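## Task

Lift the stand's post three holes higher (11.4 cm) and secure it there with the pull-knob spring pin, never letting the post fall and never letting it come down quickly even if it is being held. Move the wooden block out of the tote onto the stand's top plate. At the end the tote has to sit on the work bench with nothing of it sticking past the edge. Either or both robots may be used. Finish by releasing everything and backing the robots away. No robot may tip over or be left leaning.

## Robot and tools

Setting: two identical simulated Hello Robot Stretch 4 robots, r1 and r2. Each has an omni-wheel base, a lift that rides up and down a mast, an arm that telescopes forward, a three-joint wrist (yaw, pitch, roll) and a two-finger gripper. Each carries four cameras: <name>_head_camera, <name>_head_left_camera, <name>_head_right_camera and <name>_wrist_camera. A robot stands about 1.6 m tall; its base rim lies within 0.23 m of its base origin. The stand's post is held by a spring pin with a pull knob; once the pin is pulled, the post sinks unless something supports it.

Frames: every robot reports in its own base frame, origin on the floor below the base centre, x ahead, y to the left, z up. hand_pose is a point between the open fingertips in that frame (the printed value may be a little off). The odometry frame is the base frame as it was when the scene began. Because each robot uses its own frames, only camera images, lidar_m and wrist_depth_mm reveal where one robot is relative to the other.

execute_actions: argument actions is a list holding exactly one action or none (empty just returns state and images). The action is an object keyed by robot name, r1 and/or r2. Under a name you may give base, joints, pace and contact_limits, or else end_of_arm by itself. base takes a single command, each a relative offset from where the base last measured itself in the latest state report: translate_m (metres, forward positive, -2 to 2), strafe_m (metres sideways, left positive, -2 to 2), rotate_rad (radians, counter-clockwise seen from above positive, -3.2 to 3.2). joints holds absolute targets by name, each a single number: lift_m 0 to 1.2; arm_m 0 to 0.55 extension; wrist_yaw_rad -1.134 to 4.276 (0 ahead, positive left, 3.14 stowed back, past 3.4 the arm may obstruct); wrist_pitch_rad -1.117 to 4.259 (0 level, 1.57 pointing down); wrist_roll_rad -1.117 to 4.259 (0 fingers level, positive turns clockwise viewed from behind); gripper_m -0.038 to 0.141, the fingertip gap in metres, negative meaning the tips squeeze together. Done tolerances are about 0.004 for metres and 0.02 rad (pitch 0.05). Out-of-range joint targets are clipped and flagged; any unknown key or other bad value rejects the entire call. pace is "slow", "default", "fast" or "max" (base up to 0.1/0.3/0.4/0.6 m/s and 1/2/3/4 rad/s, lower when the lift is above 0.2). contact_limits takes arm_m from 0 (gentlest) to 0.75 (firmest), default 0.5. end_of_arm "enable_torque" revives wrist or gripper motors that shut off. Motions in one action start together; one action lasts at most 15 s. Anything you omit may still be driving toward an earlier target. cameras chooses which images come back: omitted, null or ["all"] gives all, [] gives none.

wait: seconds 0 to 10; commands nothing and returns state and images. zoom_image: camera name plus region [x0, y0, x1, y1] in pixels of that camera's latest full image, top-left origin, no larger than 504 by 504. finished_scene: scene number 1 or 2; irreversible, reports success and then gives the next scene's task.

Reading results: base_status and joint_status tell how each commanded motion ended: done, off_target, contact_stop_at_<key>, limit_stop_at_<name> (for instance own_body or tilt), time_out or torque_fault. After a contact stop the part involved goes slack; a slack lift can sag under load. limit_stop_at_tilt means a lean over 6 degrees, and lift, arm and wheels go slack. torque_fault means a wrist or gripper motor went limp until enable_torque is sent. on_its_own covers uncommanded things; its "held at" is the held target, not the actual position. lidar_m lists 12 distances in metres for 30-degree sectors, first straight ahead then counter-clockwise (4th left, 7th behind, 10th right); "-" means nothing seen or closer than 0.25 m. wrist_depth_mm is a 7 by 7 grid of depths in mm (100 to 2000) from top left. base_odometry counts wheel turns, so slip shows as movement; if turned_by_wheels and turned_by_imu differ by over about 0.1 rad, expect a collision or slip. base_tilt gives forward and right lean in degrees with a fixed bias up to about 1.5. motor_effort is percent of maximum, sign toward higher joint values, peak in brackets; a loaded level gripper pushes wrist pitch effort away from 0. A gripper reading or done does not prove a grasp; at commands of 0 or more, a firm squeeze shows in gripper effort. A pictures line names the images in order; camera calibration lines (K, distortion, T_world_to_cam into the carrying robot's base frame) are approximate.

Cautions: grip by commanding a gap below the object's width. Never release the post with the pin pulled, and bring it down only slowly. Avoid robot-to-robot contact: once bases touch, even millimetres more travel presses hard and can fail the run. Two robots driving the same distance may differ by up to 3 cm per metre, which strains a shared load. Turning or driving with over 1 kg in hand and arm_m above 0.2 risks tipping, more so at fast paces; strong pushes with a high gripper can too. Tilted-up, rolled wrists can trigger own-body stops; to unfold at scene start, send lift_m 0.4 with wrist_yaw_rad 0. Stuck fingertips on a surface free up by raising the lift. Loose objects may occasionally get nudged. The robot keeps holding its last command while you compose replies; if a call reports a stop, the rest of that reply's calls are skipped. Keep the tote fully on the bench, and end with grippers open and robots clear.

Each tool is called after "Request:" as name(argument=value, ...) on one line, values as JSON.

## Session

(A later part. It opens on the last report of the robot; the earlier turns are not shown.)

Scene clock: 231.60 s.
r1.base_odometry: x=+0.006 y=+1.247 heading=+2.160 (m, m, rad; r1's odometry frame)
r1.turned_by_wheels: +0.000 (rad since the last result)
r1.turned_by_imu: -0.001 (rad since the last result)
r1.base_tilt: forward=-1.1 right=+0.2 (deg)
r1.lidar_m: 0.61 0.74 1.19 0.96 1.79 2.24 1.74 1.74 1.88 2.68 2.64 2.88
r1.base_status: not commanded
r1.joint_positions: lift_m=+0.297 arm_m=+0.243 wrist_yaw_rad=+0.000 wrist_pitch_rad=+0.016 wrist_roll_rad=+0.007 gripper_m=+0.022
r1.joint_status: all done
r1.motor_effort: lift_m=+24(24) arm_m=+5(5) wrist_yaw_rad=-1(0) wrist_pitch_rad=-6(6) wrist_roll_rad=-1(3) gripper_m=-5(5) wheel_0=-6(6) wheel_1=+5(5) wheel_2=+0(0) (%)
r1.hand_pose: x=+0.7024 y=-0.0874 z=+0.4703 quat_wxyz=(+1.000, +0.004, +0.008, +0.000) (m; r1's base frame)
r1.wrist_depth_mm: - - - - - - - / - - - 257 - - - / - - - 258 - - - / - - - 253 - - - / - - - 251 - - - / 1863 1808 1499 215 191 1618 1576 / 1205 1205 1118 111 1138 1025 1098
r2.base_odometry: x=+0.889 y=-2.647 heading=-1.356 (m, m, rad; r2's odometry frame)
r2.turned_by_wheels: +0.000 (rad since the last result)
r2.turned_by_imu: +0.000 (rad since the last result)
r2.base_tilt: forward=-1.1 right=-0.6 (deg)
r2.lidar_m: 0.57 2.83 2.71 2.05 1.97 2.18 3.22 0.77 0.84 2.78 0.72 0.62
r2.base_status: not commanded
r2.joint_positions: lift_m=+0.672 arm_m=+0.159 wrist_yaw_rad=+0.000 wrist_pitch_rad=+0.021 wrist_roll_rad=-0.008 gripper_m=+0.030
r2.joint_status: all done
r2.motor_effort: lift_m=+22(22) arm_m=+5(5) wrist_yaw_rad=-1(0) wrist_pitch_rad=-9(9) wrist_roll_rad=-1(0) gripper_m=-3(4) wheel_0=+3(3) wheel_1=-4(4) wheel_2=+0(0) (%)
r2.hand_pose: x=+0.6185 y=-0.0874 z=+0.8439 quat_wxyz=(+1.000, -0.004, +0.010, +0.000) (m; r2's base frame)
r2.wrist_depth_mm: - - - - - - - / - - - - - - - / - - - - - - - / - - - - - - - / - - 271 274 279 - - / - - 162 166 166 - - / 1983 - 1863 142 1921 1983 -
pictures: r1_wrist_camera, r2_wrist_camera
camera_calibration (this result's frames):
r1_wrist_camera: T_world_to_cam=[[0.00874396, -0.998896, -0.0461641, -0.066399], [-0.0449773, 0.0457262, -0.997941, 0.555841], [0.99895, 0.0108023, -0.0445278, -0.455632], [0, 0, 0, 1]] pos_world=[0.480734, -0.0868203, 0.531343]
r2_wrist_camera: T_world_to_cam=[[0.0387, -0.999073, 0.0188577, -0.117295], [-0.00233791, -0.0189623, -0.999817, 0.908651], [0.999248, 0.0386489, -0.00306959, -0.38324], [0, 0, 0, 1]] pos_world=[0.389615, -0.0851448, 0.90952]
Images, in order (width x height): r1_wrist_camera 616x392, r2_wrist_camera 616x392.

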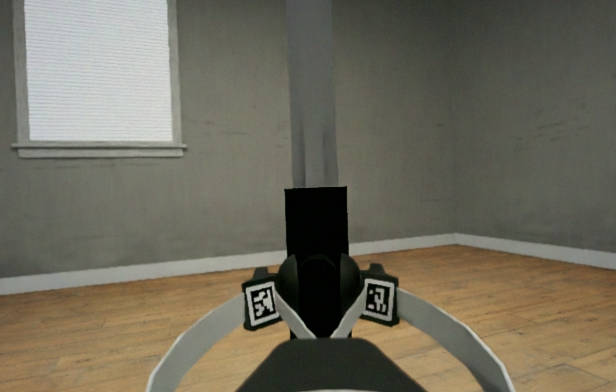

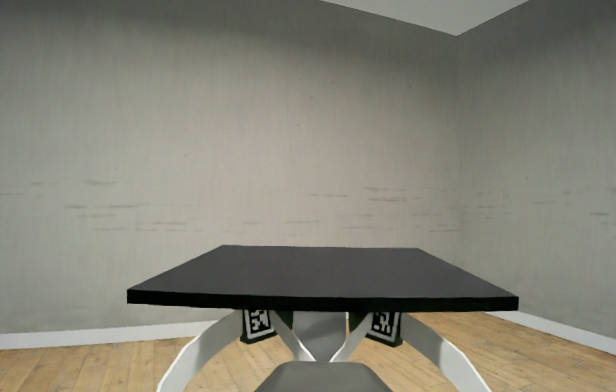

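Request:
execute_actions(actions=[{"r2": {"joints": {"lift_m": 0.676, "gripper_m": 0.02}, "pace": "slow"}}], cameras=["r1_wrist_camera", "r2_wrist_camera"])

Scene clock: 235.43 s.
r1.base_odometry: x=+0.006 y=+1.247 heading=+2.160 (m, m, rad; r1's odometry frame)
r1.turned_by_wheels: +0.000 (rad since the last result)
r1.turned_by_imu: -0.001 (rad since the last result)
r1.base_tilt: forward=-1.1 right=+0.3 (deg)
r1.lidar_m: 0.65 0.74 1.15 0.94 1.78 2.22 1.75 1.70 1.89 2.68 2.63 2.86
r1.base_status: not commanded
r1.joint_positions: lift_m=+0.297 arm_m=+0.243 wrist_yaw_rad=+0.000 wrist_pitch_rad=+0.016 wrist_roll_rad=+0.007 gripper_m=+0.022
r1.joint_status: not commanded
r1.motor_effort: lift_m=+24(23) arm_m=+5(5) wrist_yaw_rad=-2(1) wrist_pitch_rad=-6(6) wrist_roll_rad=-3(4) gripper_m=-5(5) wheel_0=-6(6) wheel_1=+5(5) wheel_2=+0(0) (%)
r1.hand_pose: x=+0.7024 y=-0.0874 z=+0.4703 quat_wxyz=(+1.000, +0.004, +0.008, +0.000) (m; r1's base frame)
r1.wrist_depth_mm: - - - - - - - / - - - 257 - - - / - - - 258 - - - / - - - 253 - - - / - - - 251 - - - / 1863 1808 1464 215 192 1618 1537 / 1229 1229 1118 111 1138 1025 1098
r2.base_odometry: x=+0.889 y=-2.647 heading=-1.356 (m, m, rad; r2's odometry frame)
r2.turned_by_wheels: +0.000 (rad since the last result)
r2.turned_by_imu: +0.000 (rad since the last result)
r2.base_tilt: forward=-1.0 right=-0.7 (deg)
r2.lidar_m: 0.56 2.82 2.66 2.04 2.00 2.17 3.18 0.79 0.85 2.78 0.74 0.63
r2.base_status: not commanded
r2.joint_positions: lift_m=+0.676 arm_m=+0.159 wrist_yaw_rad=+0.002 wrist_pitch_rad=+0.026 wrist_roll_rad=-0.008 gripper_m=+0.020
r2.joint_status: all done
r2.on_its_own: wrist_pitch_rad is at rest, and its effort (-24) is outside its rest range (-23 to +23)
r2.motor_effort: lift_m=+24(24) arm_m=+3(5) wrist_yaw_rad=-6(6) wrist_pitch_rad=-24(24) wrist_roll_rad=-1(1) gripper_m=-9(9) wheel_0=+3(3) wheel_1=-4(4) wheel_2=+0(1) (%)
r2.hand_pose: x=+0.6189 y=-0.0869 z=+0.8463 quat_wxyz=(+1.000, -0.004, +0.013, +0.001) (m; r2's base frame)
r2.wrist_depth_mm: - - - - - - - / - - - - - - - / - - - - - - - / - - - - - - - / - - - 274 278 - - / - - 166 170 171 - - / 1983 - 1808 153 1808 1921 -
pictures: r1_wrist_camera, r2_wrist_camera
camera_calibration (this result's frames):
r1_wrist_camera: T_world_to_cam=[[0.00874382, -0.998896, -0.046164, -0.066399], [-0.0449773, 0.0457261, -0.997941, 0.555841], [0.99895, 0.0108021, -0.0445278, -0.455632], [0, 0, 0, 1]] pos_world=[0.480734, -0.0868203, 0.531343]
r2_wrist_camera: T_world_to_cam=[[0.0404716, -0.999006, 0.0186596, -0.117795], [-0.00746499, -0.0189767, -0.999792, 0.914186], [0.999153, 0.0403239, -0.00822559, -0.379072], [0, 0, 0, 1]] pos_world=[0.390343, -0.0850442, 0.913075]
Images, in order (width x height): r1_wrist_camera 616x392, r2_wrist_camera 616x392.

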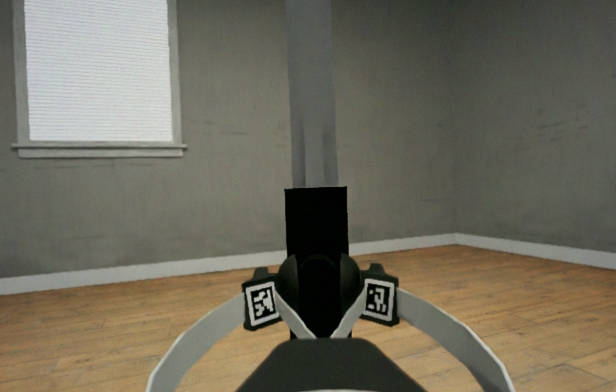

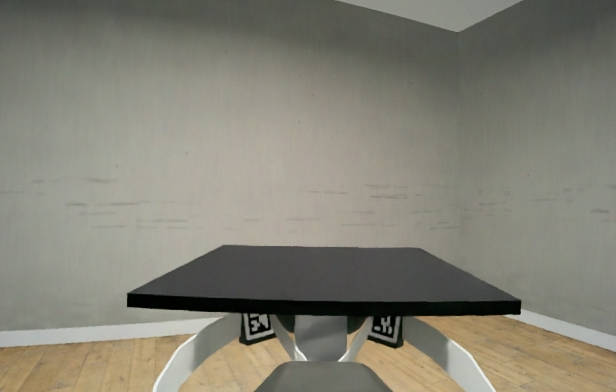

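Request:
execute_actions(actions=[{"r2": {"joints": {"lift_m": 0.68}, "pace": "slow"}}], cameras=["r1_wrist_camera"])

Scene clock: 239.57 s.
r1.base_odometry: x=+0.006 y=+1.247 heading=+2.160 (m, m, rad; r1's odometry frame)
r1.turned_by_wheels: +0.000 (rad since the last result)
r1.turned_by_imu: -0.001 (rad since the last result)
r1.base_tilt: forward=-1.1 right=+0.2 (deg)
r1.lidar_m: 0.66 0.71 1.18 0.96 1.78 2.20 1.74 1.73 1.88 2.68 2.63 2.87
r1.base_status: not commanded
r1.joint_positions: lift_m=+0.297 arm_m=+0.243 wrist_yaw_rad=+0.000 wrist_pitch_rad=+0.016 wrist_roll_rad=+0.007 gripper_m=+0.022
r1.joint_status: not commanded
r1.motor_effort: lift_m=+24(23) arm_m=+5(5) wrist_yaw_rad=+0(0) wrist_pitch_rad=-6(5) wrist_roll_rad=-1(3) gripper_m=-5(4) wheel_0=-6(6) wheel_1=+5(5) wheel_2=+0(0) (%)
r1.hand_pose: x=+0.7024 y=-0.0874 z=+0.4703 quat_wxyz=(+1.000, +0.004, +0.008, +0.000) (m; r1's base frame)
r1.wrist_depth_mm: - - - - - - - / - - - 257 - - - / - - - 258 - - - / - - - 254 - - - / - - - 251 - - - / 1808 1863 1464 214 191 1576 1576 / 1255 1182 1118 111 1138 1008 1118
r2.base_odometry: x=+0.889 y=-2.647 heading=-1.356 (m, m, rad; r2's odometry frame)
r2.turned_by_wheels: +0.000 (rad since the last result)
r2.turned_by_imu: +0.000 (rad since the last result)
r2.base_tilt: forward=-1.0 right=-0.7 (deg)
r2.lidar_m: 0.56 2.80 2.66 2.03 1.99 2.16 3.25 0.75 0.85 2.78 0.74 0.59
r2.base_status: not commanded
r2.joint_positions: lift_m=+0.679 arm_m=+0.159 wrist_yaw_rad=+0.002 wrist_pitch_rad=+0.030 wrist_roll_rad=-0.008 gripper_m=+0.020
r2.joint_status: all done
r2.on_its_own: wrist_pitch_rad is at rest, and its effort (-37) is outside its rest range (-23 to +23)
r2.motor_effort: lift_m=+25(25) arm_m=+3(3) wrist_yaw_rad=-5(6) wrist_pitch_rad=-37(37) wrist_roll_rad=+2(0) gripper_m=-9(9) wheel_0=+3(3) wheel_1=-4(4) wheel_2=-1(1) (%)
r2.hand_pose: x=+0.6188 y=-0.0869 z=+0.8489 quat_wxyz=(+1.000, -0.004, +0.015, +0.001) (m; r2's base frame)
r2.wrist_depth_mm: - - - - - - - / - - - - - - - / - - - - - - - / - - - - - - - / - - - 274 278 - - / - - 167 173 174 - - / - 1921 1863 153 1863 1863 -
pictures: r1_wrist_camera
camera_calibration (this result's frames):
r1_wrist_camera: T_world_to_cam=[[0.00874391, -0.998896, -0.0461639, -0.0663991], [-0.0449774, 0.0457261, -0.997941, 0.555841], [0.99895, 0.0108022, -0.0445279, -0.455632], [0, 0, 0, 1]] pos_world=[0.480734, -0.0868203, 0.531343]
Images, in order (width x height): r1_wrist_camera 616x392.

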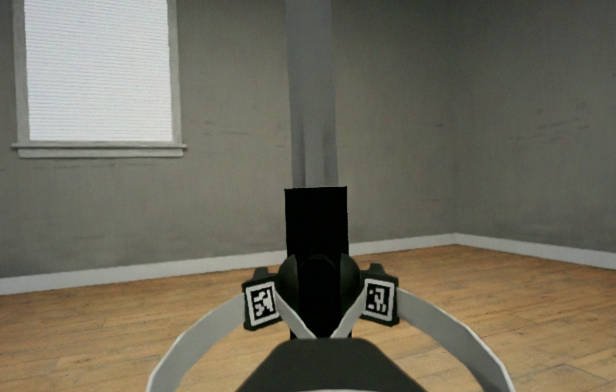

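Request:
execute_actions(actions=[{"r2": {"joints": {"lift_m": 0.684}, "pace": "slow"}}], cameras=["r1_wrist_camera"])

Scene clock: 242.33 s.
r1.base_odometry: x=+0.006 y=+1.247 heading=+2.160 (m, m, rad; r1's odometry frame)
r1.turned_by_wheels: +0.000 (rad since the last result)
r1.turned_by_imu: -0.001 (rad since the last result)
r1.base_tilt: forward=-1.2 right=+0.3 (deg)
r1.lidar_m: 0.66 0.75 1.19 0.95 1.79 2.24 1.75 1.71 1.87 2.67 2.63 2.86
r1.base_status: not commanded
r1.joint_positions: lift_m=+0.297 arm_m=+0.243 wrist_yaw_rad=+0.000 wrist_pitch_rad=+0.016 wrist_roll_rad=+0.007 gripper_m=+0.022
r1.joint_status: not commanded
r1.motor_effort: lift_m=+23(24) arm_m=+5(5) wrist_yaw_rad=+0(1) wrist_pitch_rad=-6(6) wrist_roll_rad=-2(3) gripper_m=-8(4) wheel_0=-6(6) wheel_1=+5(5) wheel_2=+0(0) (%)
r1.hand_pose: x=+0.7024 y=-0.0874 z=+0.4703 quat_wxyz=(+1.000, +0.004, +0.008, +0.000) (m; r1's base frame)
r1.wrist_depth_mm: - - - - - - - / - - - 257 - - - / - - - 258 - - - / - - - 253 - - - / - - - 250 - - - / 1863 1808 1499 215 191 1618 1576 / 1205 1205 1118 111 1138 1025 1098
r2.base_odometry: x=+0.889 y=-2.647 heading=-1.356 (m, m, rad; r2's odometry frame)
r2.turned_by_wheels: +0.000 (rad since the last result)
r2.turned_by_imu: +0.000 (rad since the last result)
r2.base_tilt: forward=-1.0 right=-0.6 (deg)
r2.lidar_m: 0.58 2.82 2.66 2.05 1.97 2.18 3.23 0.78 0.86 2.76 0.75 0.62
r2.base_status: not commanded
r2.joint_positions: lift_m=+0.683 arm_m=+0.159 wrist_yaw_rad=+0.002 wrist_pitch_rad=+0.033 wrist_roll_rad=-0.008 gripper_m=+0.020
r2.joint_status: all done
r2.on_its_own: wrist_pitch_rad is at rest, and its effort (-44) is outside its rest range (-23 to +23)
r2.motor_effort: lift_m=+26(26) arm_m=+3(3) wrist_yaw_rad=-6(6) wrist_pitch_rad=-44(45) wrist_roll_rad=+0(1) gripper_m=-10(10) wheel_0=+3(3) wheel_1=-4(4) wheel_2=+0(0) (%)
r2.hand_pose: x=+0.6188 y=-0.0869 z=+0.8520 quat_wxyz=(+1.000, -0.004, +0.016, +0.001) (m; r2's base frame)
r2.wrist_depth_mm: - - - - - - - / - - - - - - - / - - - - - - - / - - - - - - - / - - - 276 279 - - / - - 170 157 157 175 - / 1921 1921 1756 152 1808 1921 -
pictures: r1_wrist_camera
camera_calibration (this result's frames):
r1_wrist_camera: T_world_to_cam=[[0.00874396, -0.998896, -0.0461639, -0.0663991], [-0.0449773, 0.0457261, -0.997941, 0.555841], [0.99895, 0.0108023, -0.0445278, -0.455632], [0, 0, 0, 1]] pos_world=[0.480734, -0.0868203, 0.531343]
Images, in order (width x height): r1_wrist_camera 616x392.

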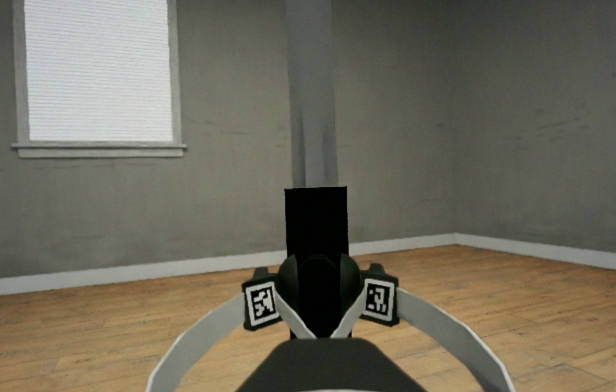

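Request:
execute_actions(actions=[{"r1": {"joints": {"gripper_m": -0.01}}}], cameras=["r1_wrist_camera", "r1_head_camera", "r2_head_right_camera"])

Scene clock: 248.27 s.
r1.base_odometry: x=+0.006 y=+1.247 heading=+2.160 (m, m, rad; r1's odometry frame)
r1.turned_by_wheels: +0.000 (rad since the last result)
r1.turned_by_imu: -0.001 (rad since the last result)
r1.base_tilt: forward=-1.1 right=+0.2 (deg)
r1.lidar_m: 0.65 0.73 1.20 0.95 1.82 2.21 1.75 1.70 1.87 2.71 2.65 2.87
r1.base_status: not commanded
r1.joint_positions: lift_m=+0.297 arm_m=+0.244 wrist_yaw_rad=+0.004 wrist_pitch_rad=+0.017 wrist_roll_rad=+0.007 gripper_m=-0.009
r1.joint_status: all done
r1.motor_effort: lift_m=+23(23) arm_m=+1(5) wrist_yaw_rad=-12(11) wrist_pitch_rad=-10(10) wrist_roll_rad=-3(2) gripper_m=-22(22) wheel_0=-6(6) wheel_1=+4(5) wheel_2=+1(1) (%)
r1.hand_pose: x=+0.7034 y=-0.0863 z=+0.4699 quat_wxyz=(+1.000, +0.004, +0.009, +0.002) (m; r1's base frame)
r1.wrist_depth_mm: - - - 255 - - - / - - - 255 - - - / - - - 256 - - - / - - - 257 - - - / - - - 249 - - - / 1808 1808 187 213 188 1618 1618 / 1229 1138 1182 111 1138 1008 1078
r2.base_odometry: x=+0.889 y=-2.647 heading=-1.356 (m, m, rad; r2's odometry frame)
r2.turned_by_wheels: +0.000 (rad since the last result)
r2.turned_by_imu: +0.000 (rad since the last result)
r2.base_tilt: forward=-1.1 right=-0.6 (deg)
r2.lidar_m: 0.55 2.81 2.65 2.01 1.98 2.17 3.24 0.78 0.84 2.80 0.74 0.58
r2.base_status: not commanded
r2.joint_positions: lift_m=+0.683 arm_m=+0.159 wrist_yaw_rad=+0.002 wrist_pitch_rad=+0.030 wrist_roll_rad=-0.008 gripper_m=+0.020
r2.joint_status: not commanded
r2.on_its_own: wrist_pitch_rad is at rest, and its effort (-35) is outside its rest range (-23 to +23)
r2.motor_effort: lift_m=+25(26) arm_m=+3(3) wrist_yaw_rad=-6(6) wrist_pitch_rad=-35(44) wrist_roll_rad=+2(1) gripper_m=-10(9) wheel_0=+3(3) wheel_1=-4(4) wheel_2=+0(0) (%)
r2.hand_pose: x=+0.6188 y=-0.0869 z=+0.8530 quat_wxyz=(+1.000, -0.004, +0.015, +0.001) (m; r2's base frame)
r2.wrist_depth_mm: - - - - - - - / - - - - - - - / - - - - - - - / - - - - - - - / - - - 274 278 - - / - - 167 173 173 - - / 1983 1921 1756 153 1808 1863 -
pictures: r1_head_camera, r1_wrist_camera, r2_head_right_camera
camera_calibration (this result's frames):
r1_wrist_camera: T_world_to_cam=[[0.0124611, -0.998856, -0.0461747, -0.0679415], [-0.0464085, 0.0455508, -0.997883, 0.556439], [0.998845, 0.0145776, -0.0457877, -0.455693], [0, 0, 0, 1]] pos_world=[0.481837, -0.086567, 0.531259]
Images, in order (width x height): r1_head_camera 420x560, r1_wrist_camera 616x392, r2_head_right_camera 420x672.

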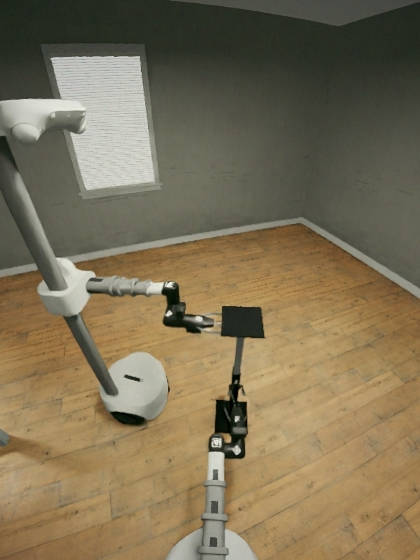

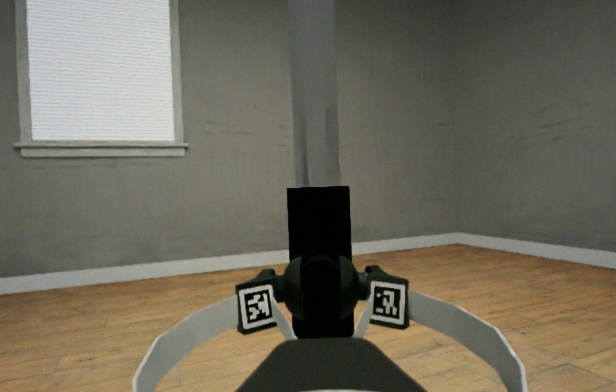

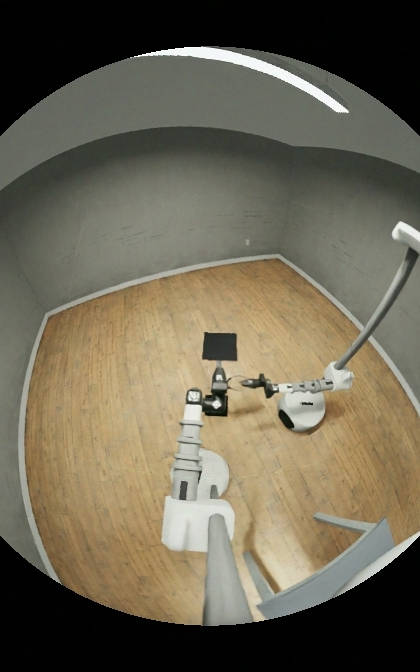

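Request:
execute_actions(actions=[{"r1": {"joints": {"arm_m": 0.232}, "pace": "slow"}}], cameras=["r1_wrist_camera", "r1_head_camera"])

Scene clock: 255.67 s.
r1.base_odometry: x=+0.006 y=+1.247 heading=+2.160 (m, m, rad; r1's odometry frame)
r1.turned_by_wheels: +0.000 (rad since the last result)
r1.turned_by_imu: +0.000 (rad since the last result)
r1.base_tilt: forward=-1.1 right=+0.2 (deg)
r1.lidar_m: 0.63 0.76 1.19 0.95 1.79 2.21 1.75 1.72 1.88 2.69 2.63 2.85
r1.base_status: not commanded
r1.joint_positions: lift_m=+0.297 arm_m=+0.234 wrist_yaw_rad=+0.006 wrist_pitch_rad=+0.018 wrist_roll_rad=+0.007 gripper_m=-0.009
r1.joint_status: all done
r1.on_its_own: wrist_yaw_rad is at rest, and its effort (-16) is outside its rest range (-13 to +13)
r1.motor_effort: lift_m=+23(23) arm_m=-11(13) wrist_yaw_rad=-16(20) wrist_pitch_rad=-12(12) wrist_roll_rad=+0(1) gripper_m=-25(26) wheel_0=-6(6) wheel_1=+3(4) wheel_2=+7(6) (%)
r1.hand_pose: x=+0.6937 y=-0.0858 z=+0.4697 quat_wxyz=(+1.000, +0.004, +0.009, +0.003) (m; r1's base frame)
r1.wrist_depth_mm: - - - 264 - - - / - - - 265 - - - / - - - 267 - - - / - - - 266 - - - / - - - 258 - - - / 1863 1808 187 259 187 1618 1576 / 1229 1118 1160 111 1138 991 1078
r2.base_odometry: x=+0.889 y=-2.647 heading=-1.356 (m, m, rad; r2's odometry frame)
r2.turned_by_wheels: +0.000 (rad since the last result)
r2.turned_by_imu: +0.000 (rad since the last result)
r2.base_tilt: forward=-1.1 right=-0.6 (deg)
r2.lidar_m: 0.59 2.81 2.63 2.05 1.99 2.18 3.23 0.77 0.84 2.77 0.75 0.64
r2.base_status: not commanded
r2.joint_positions: lift_m=+0.683 arm_m=+0.159 wrist_yaw_rad=+0.002 wrist_pitch_rad=+0.030 wrist_roll_rad=-0.008 gripper_m=+0.020
r2.joint_status: not commanded
r2.on_its_own: wrist_pitch_rad is at rest, and its effort (-36) is outside its rest range (-23 to +23)
r2.motor_effort: lift_m=+25(25) arm_m=+3(3) wrist_yaw_rad=-7(6) wrist_pitch_rad=-36(35) wrist_roll_rad=+2(1) gripper_m=-9(8) wheel_0=+3(3) wheel_1=-4(4) wheel_2=+0(0) (%)
r2.hand_pose: x=+0.6188 y=-0.0869 z=+0.8530 quat_wxyz=(+1.000, -0.004, +0.015, +0.001) (m; r2's base frame)
r2.wrist_depth_mm: - - - - - - - / - - - - - - - / - - - - - - - / - - - - - - - / - - - 274 278 - - / - - 167 173 174 - - / 1983 1921 1808 153 1921 1983 -
pictures: r1_head_camera, r1_wrist_camera
camera_calibration (this result's frames):
r1_wrist_camera: T_world_to_cam=[[0.0141849, -0.998832, -0.0461827, -0.0685123], [-0.0473923, 0.0454638, -0.997841, 0.556358], [0.998776, 0.016343, -0.0466921, -0.445365], [0, 0, 0, 1]] pos_world=[0.472159, -0.0864479, 0.531198]
Images, in order (width x height): r1_head_camera 420x560, r1_wrist_camera 616x392.

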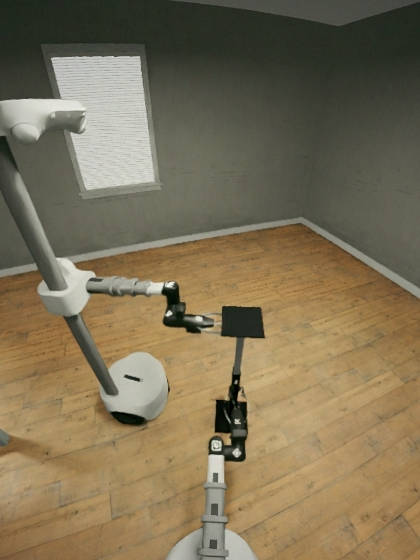

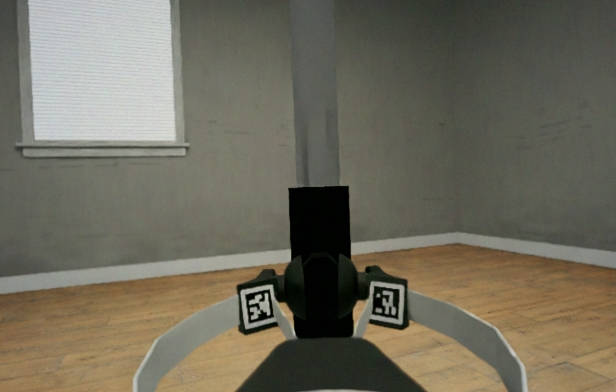

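Request:
zoom_image(camera="r1_head_camera", region=[210, 350, 270, 430])

Request:
zoom_image(camera="r1_wrist_camera", region=[240, 180, 410, 345])

Region (210, 350, 270, 430) of r1_head_camera's 420x560 image, scaled by 6.300, with more detail than that image has; it fills the left 378 columns of this view, and the rest is white.

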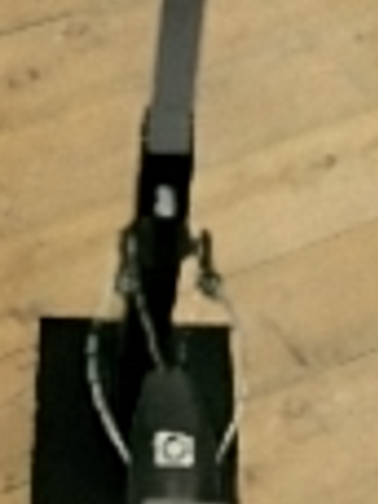

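Region (240, 180, 410, 345) of r1_wrist_camera's 616x392 image, scaled by 2.965; it fills the top 489 rows of this view, and the rest is white.

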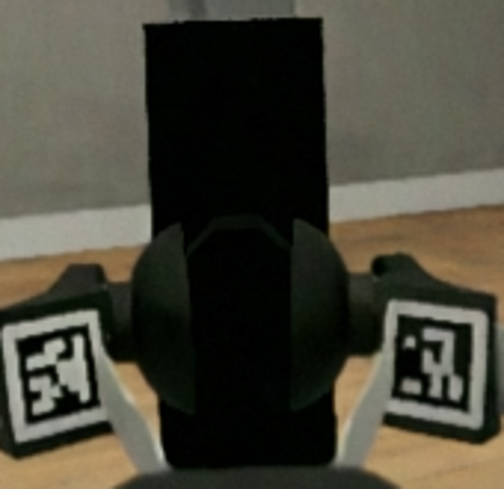

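Request:
execute_actions(actions=[{"r2": {"joints": {"lift_m": 0.69}, "pace": "slow"}}], cameras=["r1_wrist_camera"])

Scene clock: 262.10 s.
r1.base_odometry: x=+0.006 y=+1.247 heading=+2.160 (m, m, rad; r1's odometry frame)
r1.turned_by_wheels: +0.000 (rad since the last result)
r1.turned_by_imu: -0.001 (rad since the last result)
r1.base_tilt: forward=-1.2 right=+0.2 (deg)
r1.lidar_m: 0.65 0.72 1.18 0.94 1.80 2.23 1.74 1.69 1.89 2.67 2.64 2.87
r1.base_status: not commanded
r1.joint_positions: lift_m=+0.297 arm_m=+0.234 wrist_yaw_rad=+0.006 wrist_pitch_rad=+0.018 wrist_roll_rad=+0.007 gripper_m=-0.009
r1.joint_status: not commanded
r1.on_its_own: wrist_yaw_rad is at rest, and its effort (-16) is outside its rest range (-13 to +13)
r1.motor_effort: lift_m=+23(24) arm_m=-11(11) wrist_yaw_rad=-16(17) wrist_pitch_rad=-11(12) wrist_roll_rad=-1(1) gripper_m=-26(24) wheel_0=-6(6) wheel_1=+3(2) wheel_2=+7(7) (%)
r1.hand_pose: x=+0.6937 y=-0.0858 z=+0.4697 quat_wxyz=(+1.000, +0.004, +0.009, +0.003) (m; r1's base frame)
r1.wrist_depth_mm: - - - 264 - - - / - - - 265 - - - / - - - 266 - - - / - - - 266 - - - / - - - 258 - - - / 1808 1808 186 258 188 1618 1576 / 1205 1118 1182 111 1138 1008 1098
r2.base_odometry: x=+0.889 y=-2.647 heading=-1.356 (m, m, rad; r2's odometry frame)
r2.turned_by_wheels: +0.000 (rad since the last result)
r2.turned_by_imu: +0.000 (rad since the last result)
r2.base_tilt: forward=-1.1 right=-0.5 (deg)
r2.lidar_m: 0.61 2.81 2.66 2.02 2.00 2.16 3.22 0.77 0.84 2.77 0.74 0.65
r2.base_status: not commanded
r2.joint_positions: lift_m=+0.689 arm_m=+0.159 wrist_yaw_rad=+0.002 wrist_pitch_rad=+0.031 wrist_roll_rad=-0.008 gripper_m=+0.020
r2.joint_status: all done
r2.on_its_own: wrist_pitch_rad is at rest, and its effort (-37) is outside its rest range (-23 to +23)
r2.motor_effort: lift_m=+25(25) arm_m=+3(3) wrist_yaw_rad=-5(6) wrist_pitch_rad=-37(39) wrist_roll_rad=+0(2) gripper_m=-8(9) wheel_0=+3(3) wheel_1=-4(4) wheel_2=+0(0) (%)
r2.hand_pose: x=+0.6188 y=-0.0869 z=+0.8588 quat_wxyz=(+1.000, -0.004, +0.015, +0.001) (m; r2's base frame)
r2.wrist_depth_mm: - - - - - - - / - - - - - - - / - - - - - - - / - - - - - - - / - - - 277 279 - - / - - 168 174 175 - - / 1921 1983 1863 153 1863 1921 -
pictures: r1_wrist_camera
camera_calibration (this result's frames):
r1_wrist_camera: T_world_to_cam=[[0.0141849, -0.998832, -0.0461827, -0.0685123], [-0.0473925, 0.0454638, -0.997841, 0.556358], [0.998776, 0.016343, -0.0466922, -0.445365], [0, 0, 0, 1]] pos_world=[0.472159, -0.0864479, 0.531198]
Images, in order (width x height): r1_wrist_camera 616x392.

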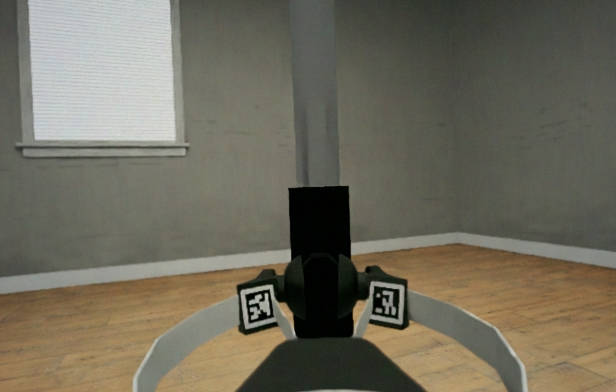

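Request:
execute_actions(actions=[{"r2": {"joints": {"lift_m": 0.778}, "pace": "slow"}}], cameras=["r1_wrist_camera", "r2_wrist_camera"])

Scene clock: 266.60 s.
r1.base_odometry: x=+0.006 y=+1.247 heading=+2.160 (m, m, rad; r1's odometry frame)
r1.turned_by_wheels: +0.000 (rad since the last result)
r1.turned_by_imu: -0.001 (rad since the last result)
r1.base_tilt: forward=-1.1 right=+0.3 (deg)
r1.lidar_m: 0.62 0.75 1.20 0.97 1.78 2.23 1.74 1.72 1.88 2.68 2.64 2.88
r1.base_status: not commanded
r1.joint_positions: lift_m=+0.297 arm_m=+0.234 wrist_yaw_rad=+0.006 wrist_pitch_rad=+0.018 wrist_roll_rad=+0.007 gripper_m=-0.009
r1.joint_status: not commanded
r1.on_its_own: wrist_yaw_rad is at rest, and its effort (-16) is outside its rest range (-13 to +13)
r1.motor_effort: lift_m=+24(23) arm_m=-11(11) wrist_yaw_rad=-16(16) wrist_pitch_rad=-12(12) wrist_roll_rad=-1(2) gripper_m=-24(25) wheel_0=-6(6) wheel_1=+2(2) wheel_2=+7(7) (%)
r1.hand_pose: x=+0.6937 y=-0.0858 z=+0.4697 quat_wxyz=(+1.000, +0.004, +0.009, +0.003) (m; r1's base frame)
r1.wrist_depth_mm: - - - 264 - - - / - - - 265 - - - / - - - 267 - - - / - - - 266 - - - / - - - 258 - - - / 1863 1808 186 259 188 1618 1576 / 1229 1118 1182 111 1138 1008 1098
r2.base_odometry: x=+0.889 y=-2.647 heading=-1.356 (m, m, rad; r2's odometry frame)
r2.turned_by_wheels: +0.000 (rad since the last result)
r2.turned_by_imu: +0.000 (rad since the last result)
r2.base_tilt: forward=-1.1 right=-0.6 (deg)
r2.lidar_m: 0.58 2.83 2.67 2.02 1.97 2.17 3.21 0.77 0.84 2.79 0.75 0.64
r2.base_status: not commanded
r2.joint_positions: lift_m=+0.777 arm_m=+0.159 wrist_yaw_rad=+0.002 wrist_pitch_rad=+0.031 wrist_roll_rad=-0.008 gripper_m=+0.020
r2.joint_status: all done
r2.on_its_own: wrist_pitch_rad is at rest, and its effort (-38) is outside its rest range (-23 to +23)
r2.motor_effort: lift_m=+25(25) arm_m=+3(3) wrist_yaw_rad=-7(7) wrist_pitch_rad=-38(39) wrist_roll_rad=+0(0) gripper_m=-10(9) wheel_0=+3(3) wheel_1=-4(4) wheel_2=+0(0) (%)
r2.hand_pose: x=+0.6188 y=-0.0869 z=+0.9468 quat_wxyz=(+1.000, -0.004, +0.015, +0.001) (m; r2's base frame)
r2.wrist_depth_mm: - - - - - - - / - - - - - - - / - - - - - - - / - - - - - - - / - - - 274 277 - - / - - 168 174 175 - - / - - - 153 - - -
pictures: r1_wrist_camera, r2_wrist_camera
camera_calibration (this result's frames):
r1_wrist_camera: T_world_to_cam=[[0.014185, -0.998832, -0.0461827, -0.0685124], [-0.0473923, 0.0454638, -0.997841, 0.556358], [0.998776, 0.0163431, -0.0466921, -0.445365], [0, 0, 0, 1]] pos_world=[0.472159, -0.0864479, 0.531198]
r2_wrist_camera: T_world_to_cam=[[0.0406035, -0.999005, 0.0184714, -0.119561], [-0.0123352, -0.0189864, -0.999744, 1.01761], [0.999099, 0.0403653, -0.0130939, -0.373578], [0, 0, 0, 1]] pos_world=[0.390649, -0.0850411, 1.01467]
Images, in order (width x height): r1_wrist_camera 616x392, r2_wrist_camera 616x392.

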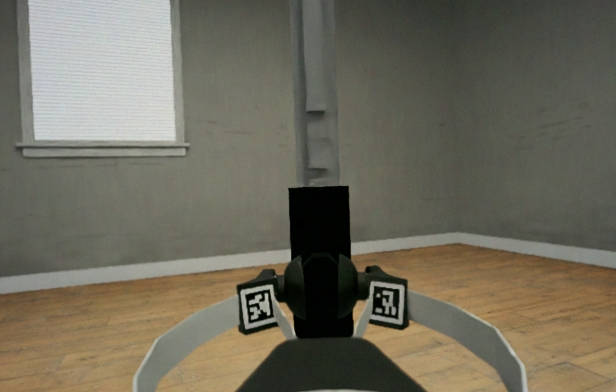

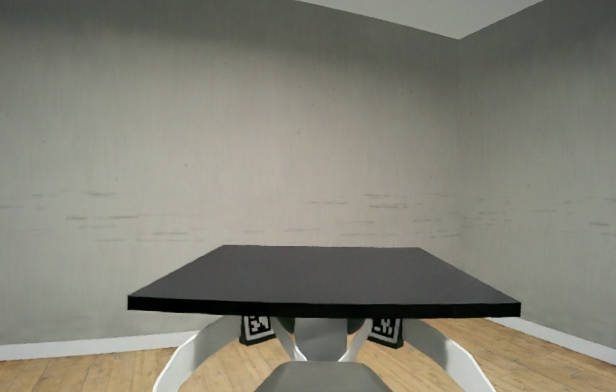

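Request:
zoom_image(camera="r1_wrist_camera", region=[260, 60, 380, 290])

Region (260, 60, 380, 290) of r1_wrist_camera's 616x392 image, scaled by 2.191; it fills the left 263 columns of this view, and the rest is white.

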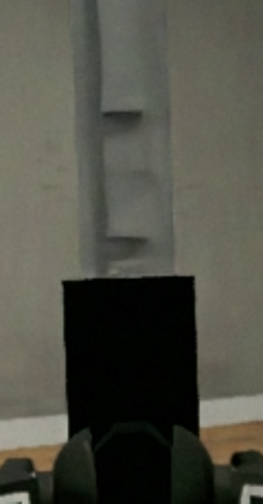

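Request:
execute_actions(actions=[{"r1": {"joints": {"gripper_m": 0.05}}, "r2": {"joints": {"lift_m": 0.785}, "pace": "slow"}}], cameras=["r1_wrist_camera", "r1_head_camera"])

Scene clock: 279.17 s.
r1.base_odometry: x=+0.006 y=+1.247 heading=+2.160 (m, m, rad; r1's odometry frame)
r1.turned_by_wheels: +0.000 (rad since the last result)
r1.turned_by_imu: -0.001 (rad since the last result)
r1.base_tilt: forward=-1.1 right=+0.2 (deg)
r1.lidar_m: 0.64 0.75 1.20 0.96 1.77 2.24 1.73 1.72 1.90 2.70 2.64 2.87
r1.base_status: not commanded
r1.joint_positions: lift_m=+0.297 arm_m=+0.233 wrist_yaw_rad=+0.000 wrist_pitch_rad=+0.016 wrist_roll_rad=+0.007 gripper_m=+0.050
r1.joint_status: all done
r1.motor_effort: lift_m=+24(23) arm_m=-4(11) wrist_yaw_rad=-1(17) wrist_pitch_rad=-7(12) wrist_roll_rad=-3(1) gripper_m=-3(22) wheel_0=-6(6) wheel_1=+2(2) wheel_2=+3(6) (%)
r1.hand_pose: x=+0.6922 y=-0.0873 z=+0.4702 quat_wxyz=(+1.000, +0.004, +0.008, +0.000) (m; r1's base frame)
r1.wrist_depth_mm: - - - - - - - / - - - 268 - - - / - - - 270 - - - / - - - 263 - - - / - - - 259 - - - / 1863 1756 197 262 197 1618 1537 / 1229 1138 1182 111 1138 1042 1098
r2.base_odometry: x=+0.889 y=-2.647 heading=-1.356 (m, m, rad; r2's odometry frame)
r2.turned_by_wheels: +0.000 (rad since the last result)
r2.turned_by_imu: +0.000 (rad since the last result)
r2.base_tilt: forward=-1.0 right=-0.6 (deg)
r2.lidar_m: 0.57 2.80 2.66 2.03 2.00 2.16 3.21 0.78 0.84 2.80 0.76 0.59
r2.base_status: not commanded
r2.joint_positions: lift_m=+0.784 arm_m=+0.159 wrist_yaw_rad=+0.002 wrist_pitch_rad=+0.031 wrist_roll_rad=-0.008 gripper_m=+0.020
r2.joint_status: all done
r2.on_its_own: wrist_pitch_rad is at rest, and its effort (-38) is outside its rest range (-23 to +23)
r2.motor_effort: lift_m=+25(27) arm_m=+3(3) wrist_yaw_rad=-5(5) wrist_pitch_rad=-38(39) wrist_roll_rad=+1(1) gripper_m=-9(9) wheel_0=+3(3) wheel_1=-4(4) wheel_2=+0(0) (%)
r2.hand_pose: x=+0.6188 y=-0.0869 z=+0.9537 quat_wxyz=(+1.000, -0.004, +0.015, +0.001) (m; r2's base frame)
r2.wrist_depth_mm: - - - - - - - / - - - - - - - / - - - - - - - / - - - - - - - / - - - 277 278 - - / - - 168 174 156 - - / - - - 153 - - -
pictures: r1_head_camera, r1_wrist_camera
camera_calibration (this result's frames):
r1_wrist_camera: T_world_to_cam=[[0.00903708, -0.998893, -0.0461668, -0.0664262], [-0.0453228, 0.0457121, -0.997926, 0.555511], [0.998932, 0.0111107, -0.0448595, -0.445203], [0, 0, 0, 1]] pos_world=[0.470505, -0.0867997, 0.531321]
Images, in order (width x height): r1_head_camera 420x560, r1_wrist_camera 616x392.

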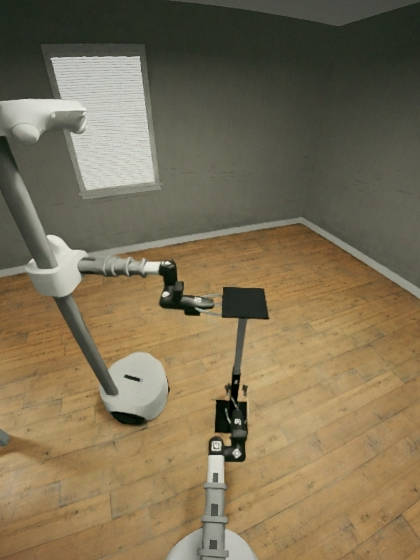

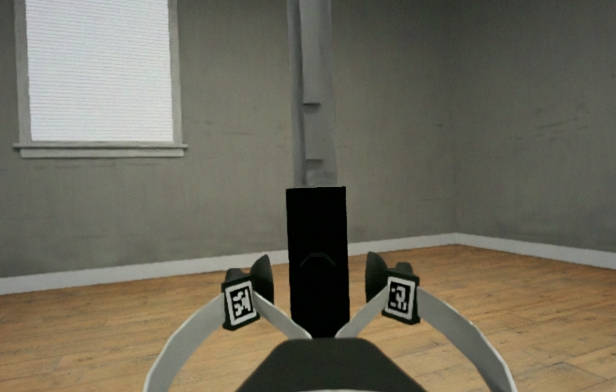

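Request:
execute_actions(actions=[{"r2": {"joints": {"lift_m": 0.797}, "pace": "slow"}}], cameras=["r1_wrist_camera", "r1_head_camera"])

Scene clock: 283.47 s.
r1.base_odometry: x=+0.006 y=+1.247 heading=+2.160 (m, m, rad; r1's odometry frame)
r1.turned_by_wheels: +0.000 (rad since the last result)
r1.turned_by_imu: -0.001 (rad since the last result)
r1.base_tilt: forward=-1.1 right=+0.3 (deg)
r1.lidar_m: 0.64 0.74 1.18 0.96 1.79 2.22 1.74 1.72 1.89 2.69 2.62 2.91
r1.base_status: not commanded
r1.joint_positions: lift_m=+0.297 arm_m=+0.233 wrist_yaw_rad=+0.000 wrist_pitch_rad=+0.016 wrist_roll_rad=+0.007 gripper_m=+0.050
r1.joint_status: not commanded
r1.motor_effort: lift_m=+23(23) arm_m=-5(5) wrist_yaw_rad=-1(2) wrist_pitch_rad=-6(6) wrist_roll_rad=-2(3) gripper_m=-6(4) wheel_0=-6(6) wheel_1=+2(2) wheel_2=+3(3) (%)
r1.hand_pose: x=+0.6922 y=-0.0873 z=+0.4702 quat_wxyz=(+1.000, +0.004, +0.008, +0.000) (m; r1's base frame)
r1.wrist_depth_mm: - - - - - - - / - - - 268 - - - / - - - 267 - - - / - - - 264 - - - / - - - 260 - - - / 1863 1808 197 262 196 1576 1576 / 1205 1138 1182 111 1138 1042 1118
r2.base_odometry: x=+0.889 y=-2.647 heading=-1.356 (m, m, rad; r2's odometry frame)
r2.turned_by_wheels: +0.000 (rad since the last result)
r2.turned_by_imu: +0.000 (rad since the last result)
r2.base_tilt: forward=-1.0 right=-0.6 (deg)
r2.lidar_m: 0.58 2.80 2.64 2.03 1.98 2.18 3.21 0.79 0.84 2.79 0.74 0.63
r2.base_status: not commanded
r2.joint_positions: lift_m=+0.796 arm_m=+0.159 wrist_yaw_rad=+0.002 wrist_pitch_rad=+0.036 wrist_roll_rad=-0.008 gripper_m=+0.020
r2.joint_status: all done
r2.on_its_own: wrist_pitch_rad is at rest, and its effort (-52) is outside its rest range (-23 to +23)
r2.motor_effort: lift_m=+27(28) arm_m=+3(3) wrist_yaw_rad=-5(6) wrist_pitch_rad=-52(57) wrist_roll_rad=+1(1) gripper_m=-9(9) wheel_0=+3(3) wheel_1=-4(4) wheel_2=+0(0) (%)
r2.hand_pose: x=+0.6188 y=-0.0869 z=+0.9642 quat_wxyz=(+1.000, -0.004, +0.018, +0.001) (m; r2's base frame)
r2.wrist_depth_mm: - - - - - - - / - - - - - - - / - - - - - - - / - - - - - - - / - - - 276 279 - - / - - 167 158 159 177 - / - - - 153 - - -
pictures: r1_head_camera, r1_wrist_camera
camera_calibration (this result's frames):
r1_wrist_camera: T_world_to_cam=[[0.00903715, -0.998893, -0.0461668, -0.0664262], [-0.0453229, 0.0457121, -0.997926, 0.555511], [0.998932, 0.0111108, -0.0448596, -0.445203], [0, 0, 0, 1]] pos_world=[0.470505, -0.0867997, 0.531321]
Images, in order (width x height): r1_head_camera 420x560, r1_wrist_camera 616x392.

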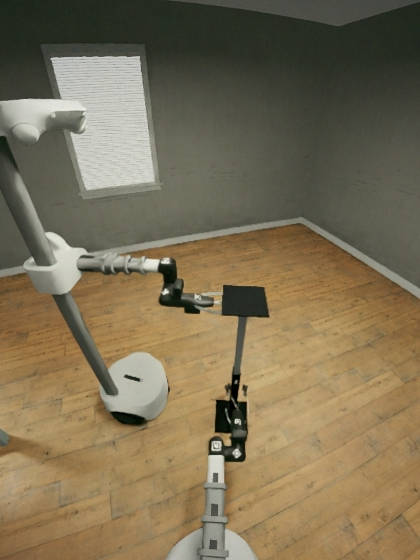

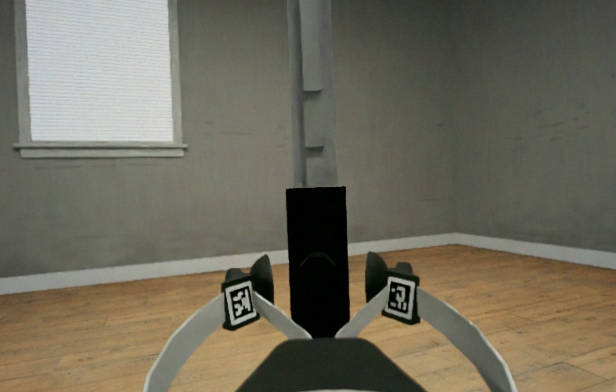

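Request:
zoom_image(camera="r1_head_camera", region=[210, 350, 270, 430])

Request:
zoom_image(camera="r1_wrist_camera", region=[260, 60, 380, 290])

Region (210, 350, 270, 430) of r1_head_camera's 420x560 image, scaled by 6.300, with more detail than that image has; it fills the left 378 columns of this view, and the rest is white.

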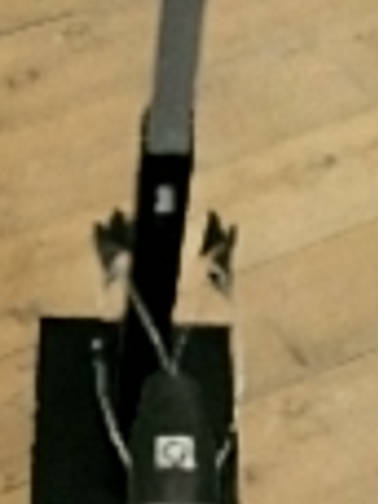

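Region (260, 60, 380, 290) of r1_wrist_camera's 616x392 image, scaled by 2.191; it fills the left 263 columns of this view, and the rest is white.

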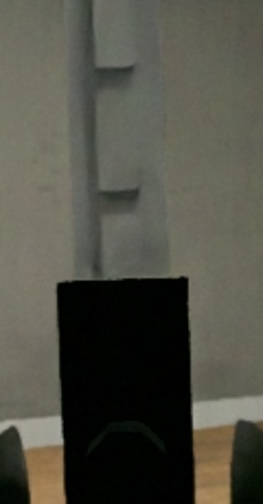

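Request:
execute_actions(actions=[{"r2": {"joints": {"lift_m": 0.8}, "pace": "slow"}}], cameras=["r1_wrist_camera", "r1_head_camera"])

Scene clock: 296.03 s.
r1.base_odometry: x=+0.006 y=+1.247 heading=+2.160 (m, m, rad; r1's odometry frame)
r1.turned_by_wheels: +0.000 (rad since the last result)
r1.turned_by_imu: -0.001 (rad since the last result)
r1.base_tilt: forward=-1.1 right=+0.2 (deg)
r1.lidar_m: 0.63 0.73 1.20 0.96 1.80 2.23 1.75 1.71 1.87 2.68 2.63 2.87
r1.base_status: not commanded
r1.joint_positions: lift_m=+0.297 arm_m=+0.233 wrist_yaw_rad=+0.000 wrist_pitch_rad=+0.016 wrist_roll_rad=+0.007 gripper_m=+0.050
r1.joint_status: not commanded
r1.motor_effort: lift_m=+23(23) arm_m=-4(4) wrist_yaw_rad=-1(1) wrist_pitch_rad=-7(7) wrist_roll_rad=-2(1) gripper_m=-3(3) wheel_0=-6(6) wheel_1=+2(2) wheel_2=+3(3) (%)
r1.hand_pose: x=+0.6922 y=-0.0873 z=+0.4702 quat_wxyz=(+1.000, +0.004, +0.008, +0.000) (m; r1's base frame)
r1.wrist_depth_mm: - - - - - - - / - - - 267 - - - / - - - 268 - - - / - - - 264 - - - / - - - 260 - - - / 1863 1808 197 262 197 1618 1576 / 1229 1138 1182 111 1138 1042 1098
r2.base_odometry: x=+0.889 y=-2.647 heading=-1.356 (m, m, rad; r2's odometry frame)
r2.turned_by_wheels: +0.000 (rad since the last result)
r2.turned_by_imu: +0.000 (rad since the last result)
r2.base_tilt: forward=-1.0 right=-0.6 (deg)
r2.lidar_m: 0.56 2.81 2.65 2.02 2.00 2.15 3.23 0.76 0.84 2.78 0.72 0.63
r2.base_status: not commanded
r2.joint_positions: lift_m=+0.799 arm_m=+0.159 wrist_yaw_rad=+0.002 wrist_pitch_rad=+0.035 wrist_roll_rad=-0.008 gripper_m=+0.020
r2.joint_status: all done
r2.on_its_own: wrist_pitch_rad is at rest, and its effort (-51) is outside its rest range (-23 to +23)
r2.motor_effort: lift_m=+27(27) arm_m=+3(3) wrist_yaw_rad=-4(7) wrist_pitch_rad=-51(55) wrist_roll_rad=+2(1) gripper_m=-10(10) wheel_0=+3(3) wheel_1=-4(4) wheel_2=+0(0) (%)
r2.hand_pose: x=+0.6188 y=-0.0869 z=+0.9673 quat_wxyz=(+1.000, -0.004, +0.018, +0.001) (m; r2's base frame)
r2.wrist_depth_mm: - - - - - - - / - - - - - - - / - - - - - - - / - - - - - - - / - - - 277 279 - - / - - 167 159 158 176 - / - - - 152 - - -
pictures: r1_head_camera, r1_wrist_camera
camera_calibration (this result's frames):
r1_wrist_camera: T_world_to_cam=[[0.00903698, -0.998893, -0.0461666, -0.0664262], [-0.0453229, 0.0457119, -0.997926, 0.555511], [0.998932, 0.0111106, -0.0448596, -0.445203], [0, 0, 0, 1]] pos_world=[0.470505, -0.0867997, 0.531321]
Images, in order (width x height): r1_head_camera 420x560, r1_wrist_camera 616x392.

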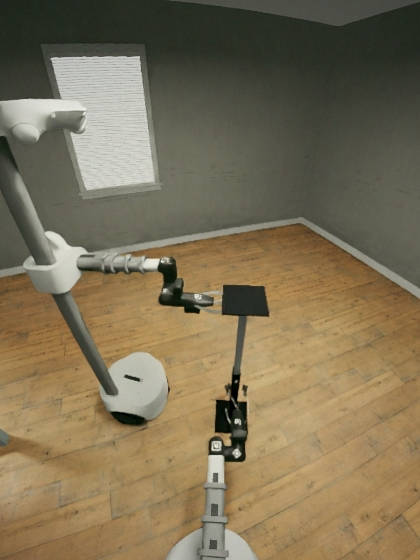

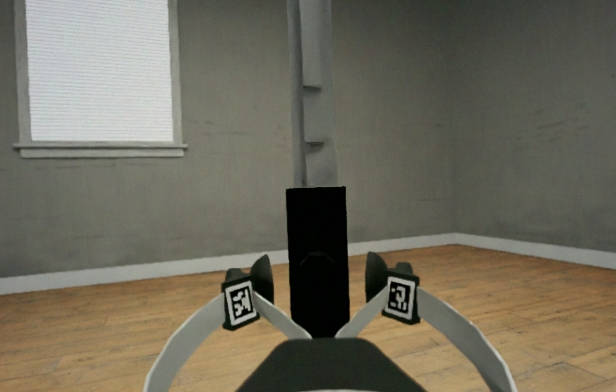

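Request:
zoom_image(camera="r1_head_camera", region=[210, 350, 270, 430])

Request:
zoom_image(camera="r1_wrist_camera", region=[260, 60, 380, 290])

Region (210, 350, 270, 430) of r1_head_camera's 420x560 image, scaled by 6.300, with more detail than that image has; it fills the left 378 columns of this view, and the rest is white.

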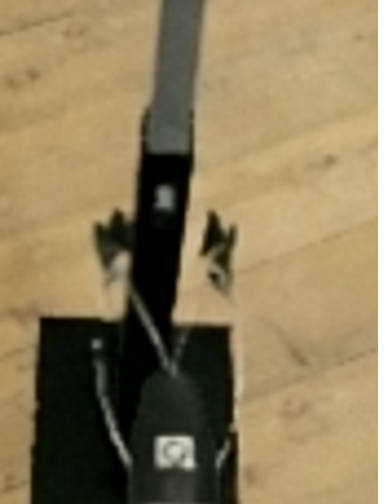

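Region (260, 60, 380, 290) of r1_wrist_camera's 616x392 image, scaled by 2.191; it fills the left 263 columns of this view, and the rest is white.

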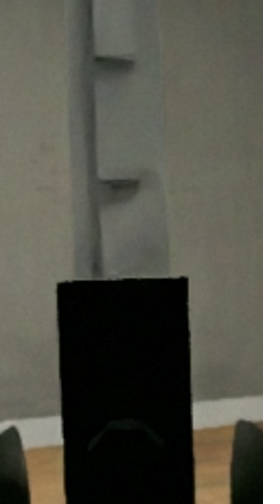

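Request:
execute_actions(actions=[{"r2": {"joints": {"lift_m": 0.786}, "pace": "slow"}}], cameras=["r1_wrist_camera", "r1_head_camera"])

Scene clock: 302.37 s.
r1.base_odometry: x=+0.006 y=+1.247 heading=+2.160 (m, m, rad; r1's odometry frame)
r1.turned_by_wheels: +0.000 (rad since the last result)
r1.turned_by_imu: -0.001 (rad since the last result)
r1.base_tilt: forward=-1.1 right=+0.2 (deg)
r1.lidar_m: 0.64 0.72 1.19 0.97 1.79 2.23 1.75 1.71 1.88 2.68 2.65 2.90
r1.base_status: not commanded
r1.joint_positions: lift_m=+0.297 arm_m=+0.233 wrist_yaw_rad=+0.000 wrist_pitch_rad=+0.016 wrist_roll_rad=+0.007 gripper_m=+0.050
r1.joint_status: not commanded
r1.motor_effort: lift_m=+24(23) arm_m=-4(5) wrist_yaw_rad=-1(1) wrist_pitch_rad=-7(7) wrist_roll_rad=-2(0) gripper_m=-2(4) wheel_0=-6(6) wheel_1=+2(2) wheel_2=+3(3) (%)
r1.hand_pose: x=+0.6922 y=-0.0873 z=+0.4702 quat_wxyz=(+1.000, +0.004, +0.008, +0.000) (m; r1's base frame)
r1.wrist_depth_mm: - - - - - - - / - - - 267 - - - / - - - 268 - - - / - - - 264 - - - / - - - 260 - - - / 1863 1808 197 260 197 1618 1576 / 1229 1138 1182 111 1160 1042 1078
r2.base_odometry: x=+0.889 y=-2.647 heading=-1.356 (m, m, rad; r2's odometry frame)
r2.turned_by_wheels: +0.000 (rad since the last result)
r2.turned_by_imu: +0.000 (rad since the last result)
r2.base_tilt: forward=-1.1 right=-0.6 (deg)
r2.lidar_m: 0.57 2.83 2.66 2.04 1.97 2.18 3.19 0.79 0.85 2.80 0.75 0.64
r2.base_status: not commanded
r2.joint_positions: lift_m=+0.786 arm_m=+0.159 wrist_yaw_rad=+0.002 wrist_pitch_rad=+0.021 wrist_roll_rad=-0.008 gripper_m=+0.020
r2.joint_status: all done
r2.motor_effort: lift_m=+14(26) arm_m=+3(3) wrist_yaw_rad=-3(5) wrist_pitch_rad=-11(51) wrist_roll_rad=+0(1) gripper_m=-6(9) wheel_0=+3(3) wheel_1=-4(4) wheel_2=+0(0) (%)
r2.hand_pose: x=+0.6189 y=-0.0870 z=+0.9583 quat_wxyz=(+1.000, -0.004, +0.011, +0.001) (m; r2's base frame)
r2.wrist_depth_mm: - - - - - - - / - - - - - - - / - - - - - - - / - - - - - - - / - - - 276 278 - - / - - 163 167 167 - - / - - - 140 - - -
pictures: r1_head_camera, r1_wrist_camera
camera_calibration (this result's frames):
r1_wrist_camera: T_world_to_cam=[[0.00903712, -0.998893, -0.0461669, -0.0664262], [-0.045323, 0.0457122, -0.997926, 0.555511], [0.998932, 0.0111108, -0.0448597, -0.445203], [0, 0, 0, 1]] pos_world=[0.470505, -0.0867997, 0.531321]
Images, in order (width x height): r1_head_camera 420x560, r1_wrist_camera 616x392.

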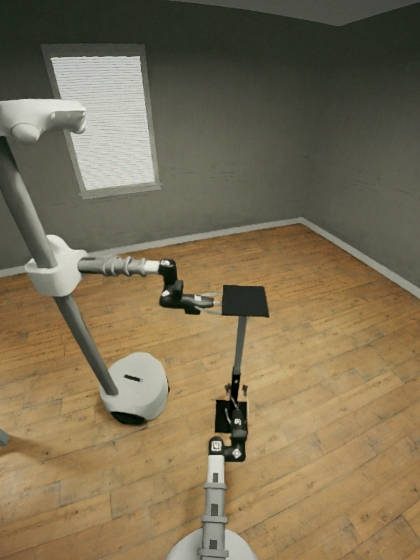

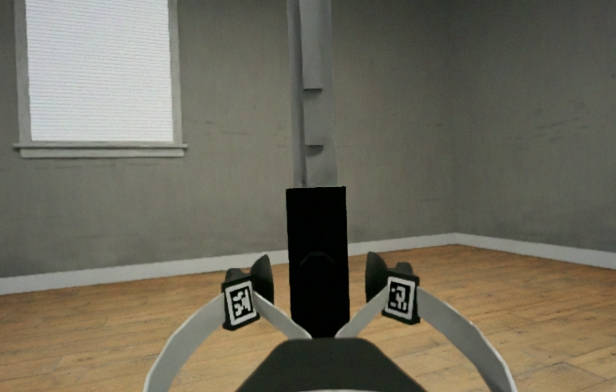

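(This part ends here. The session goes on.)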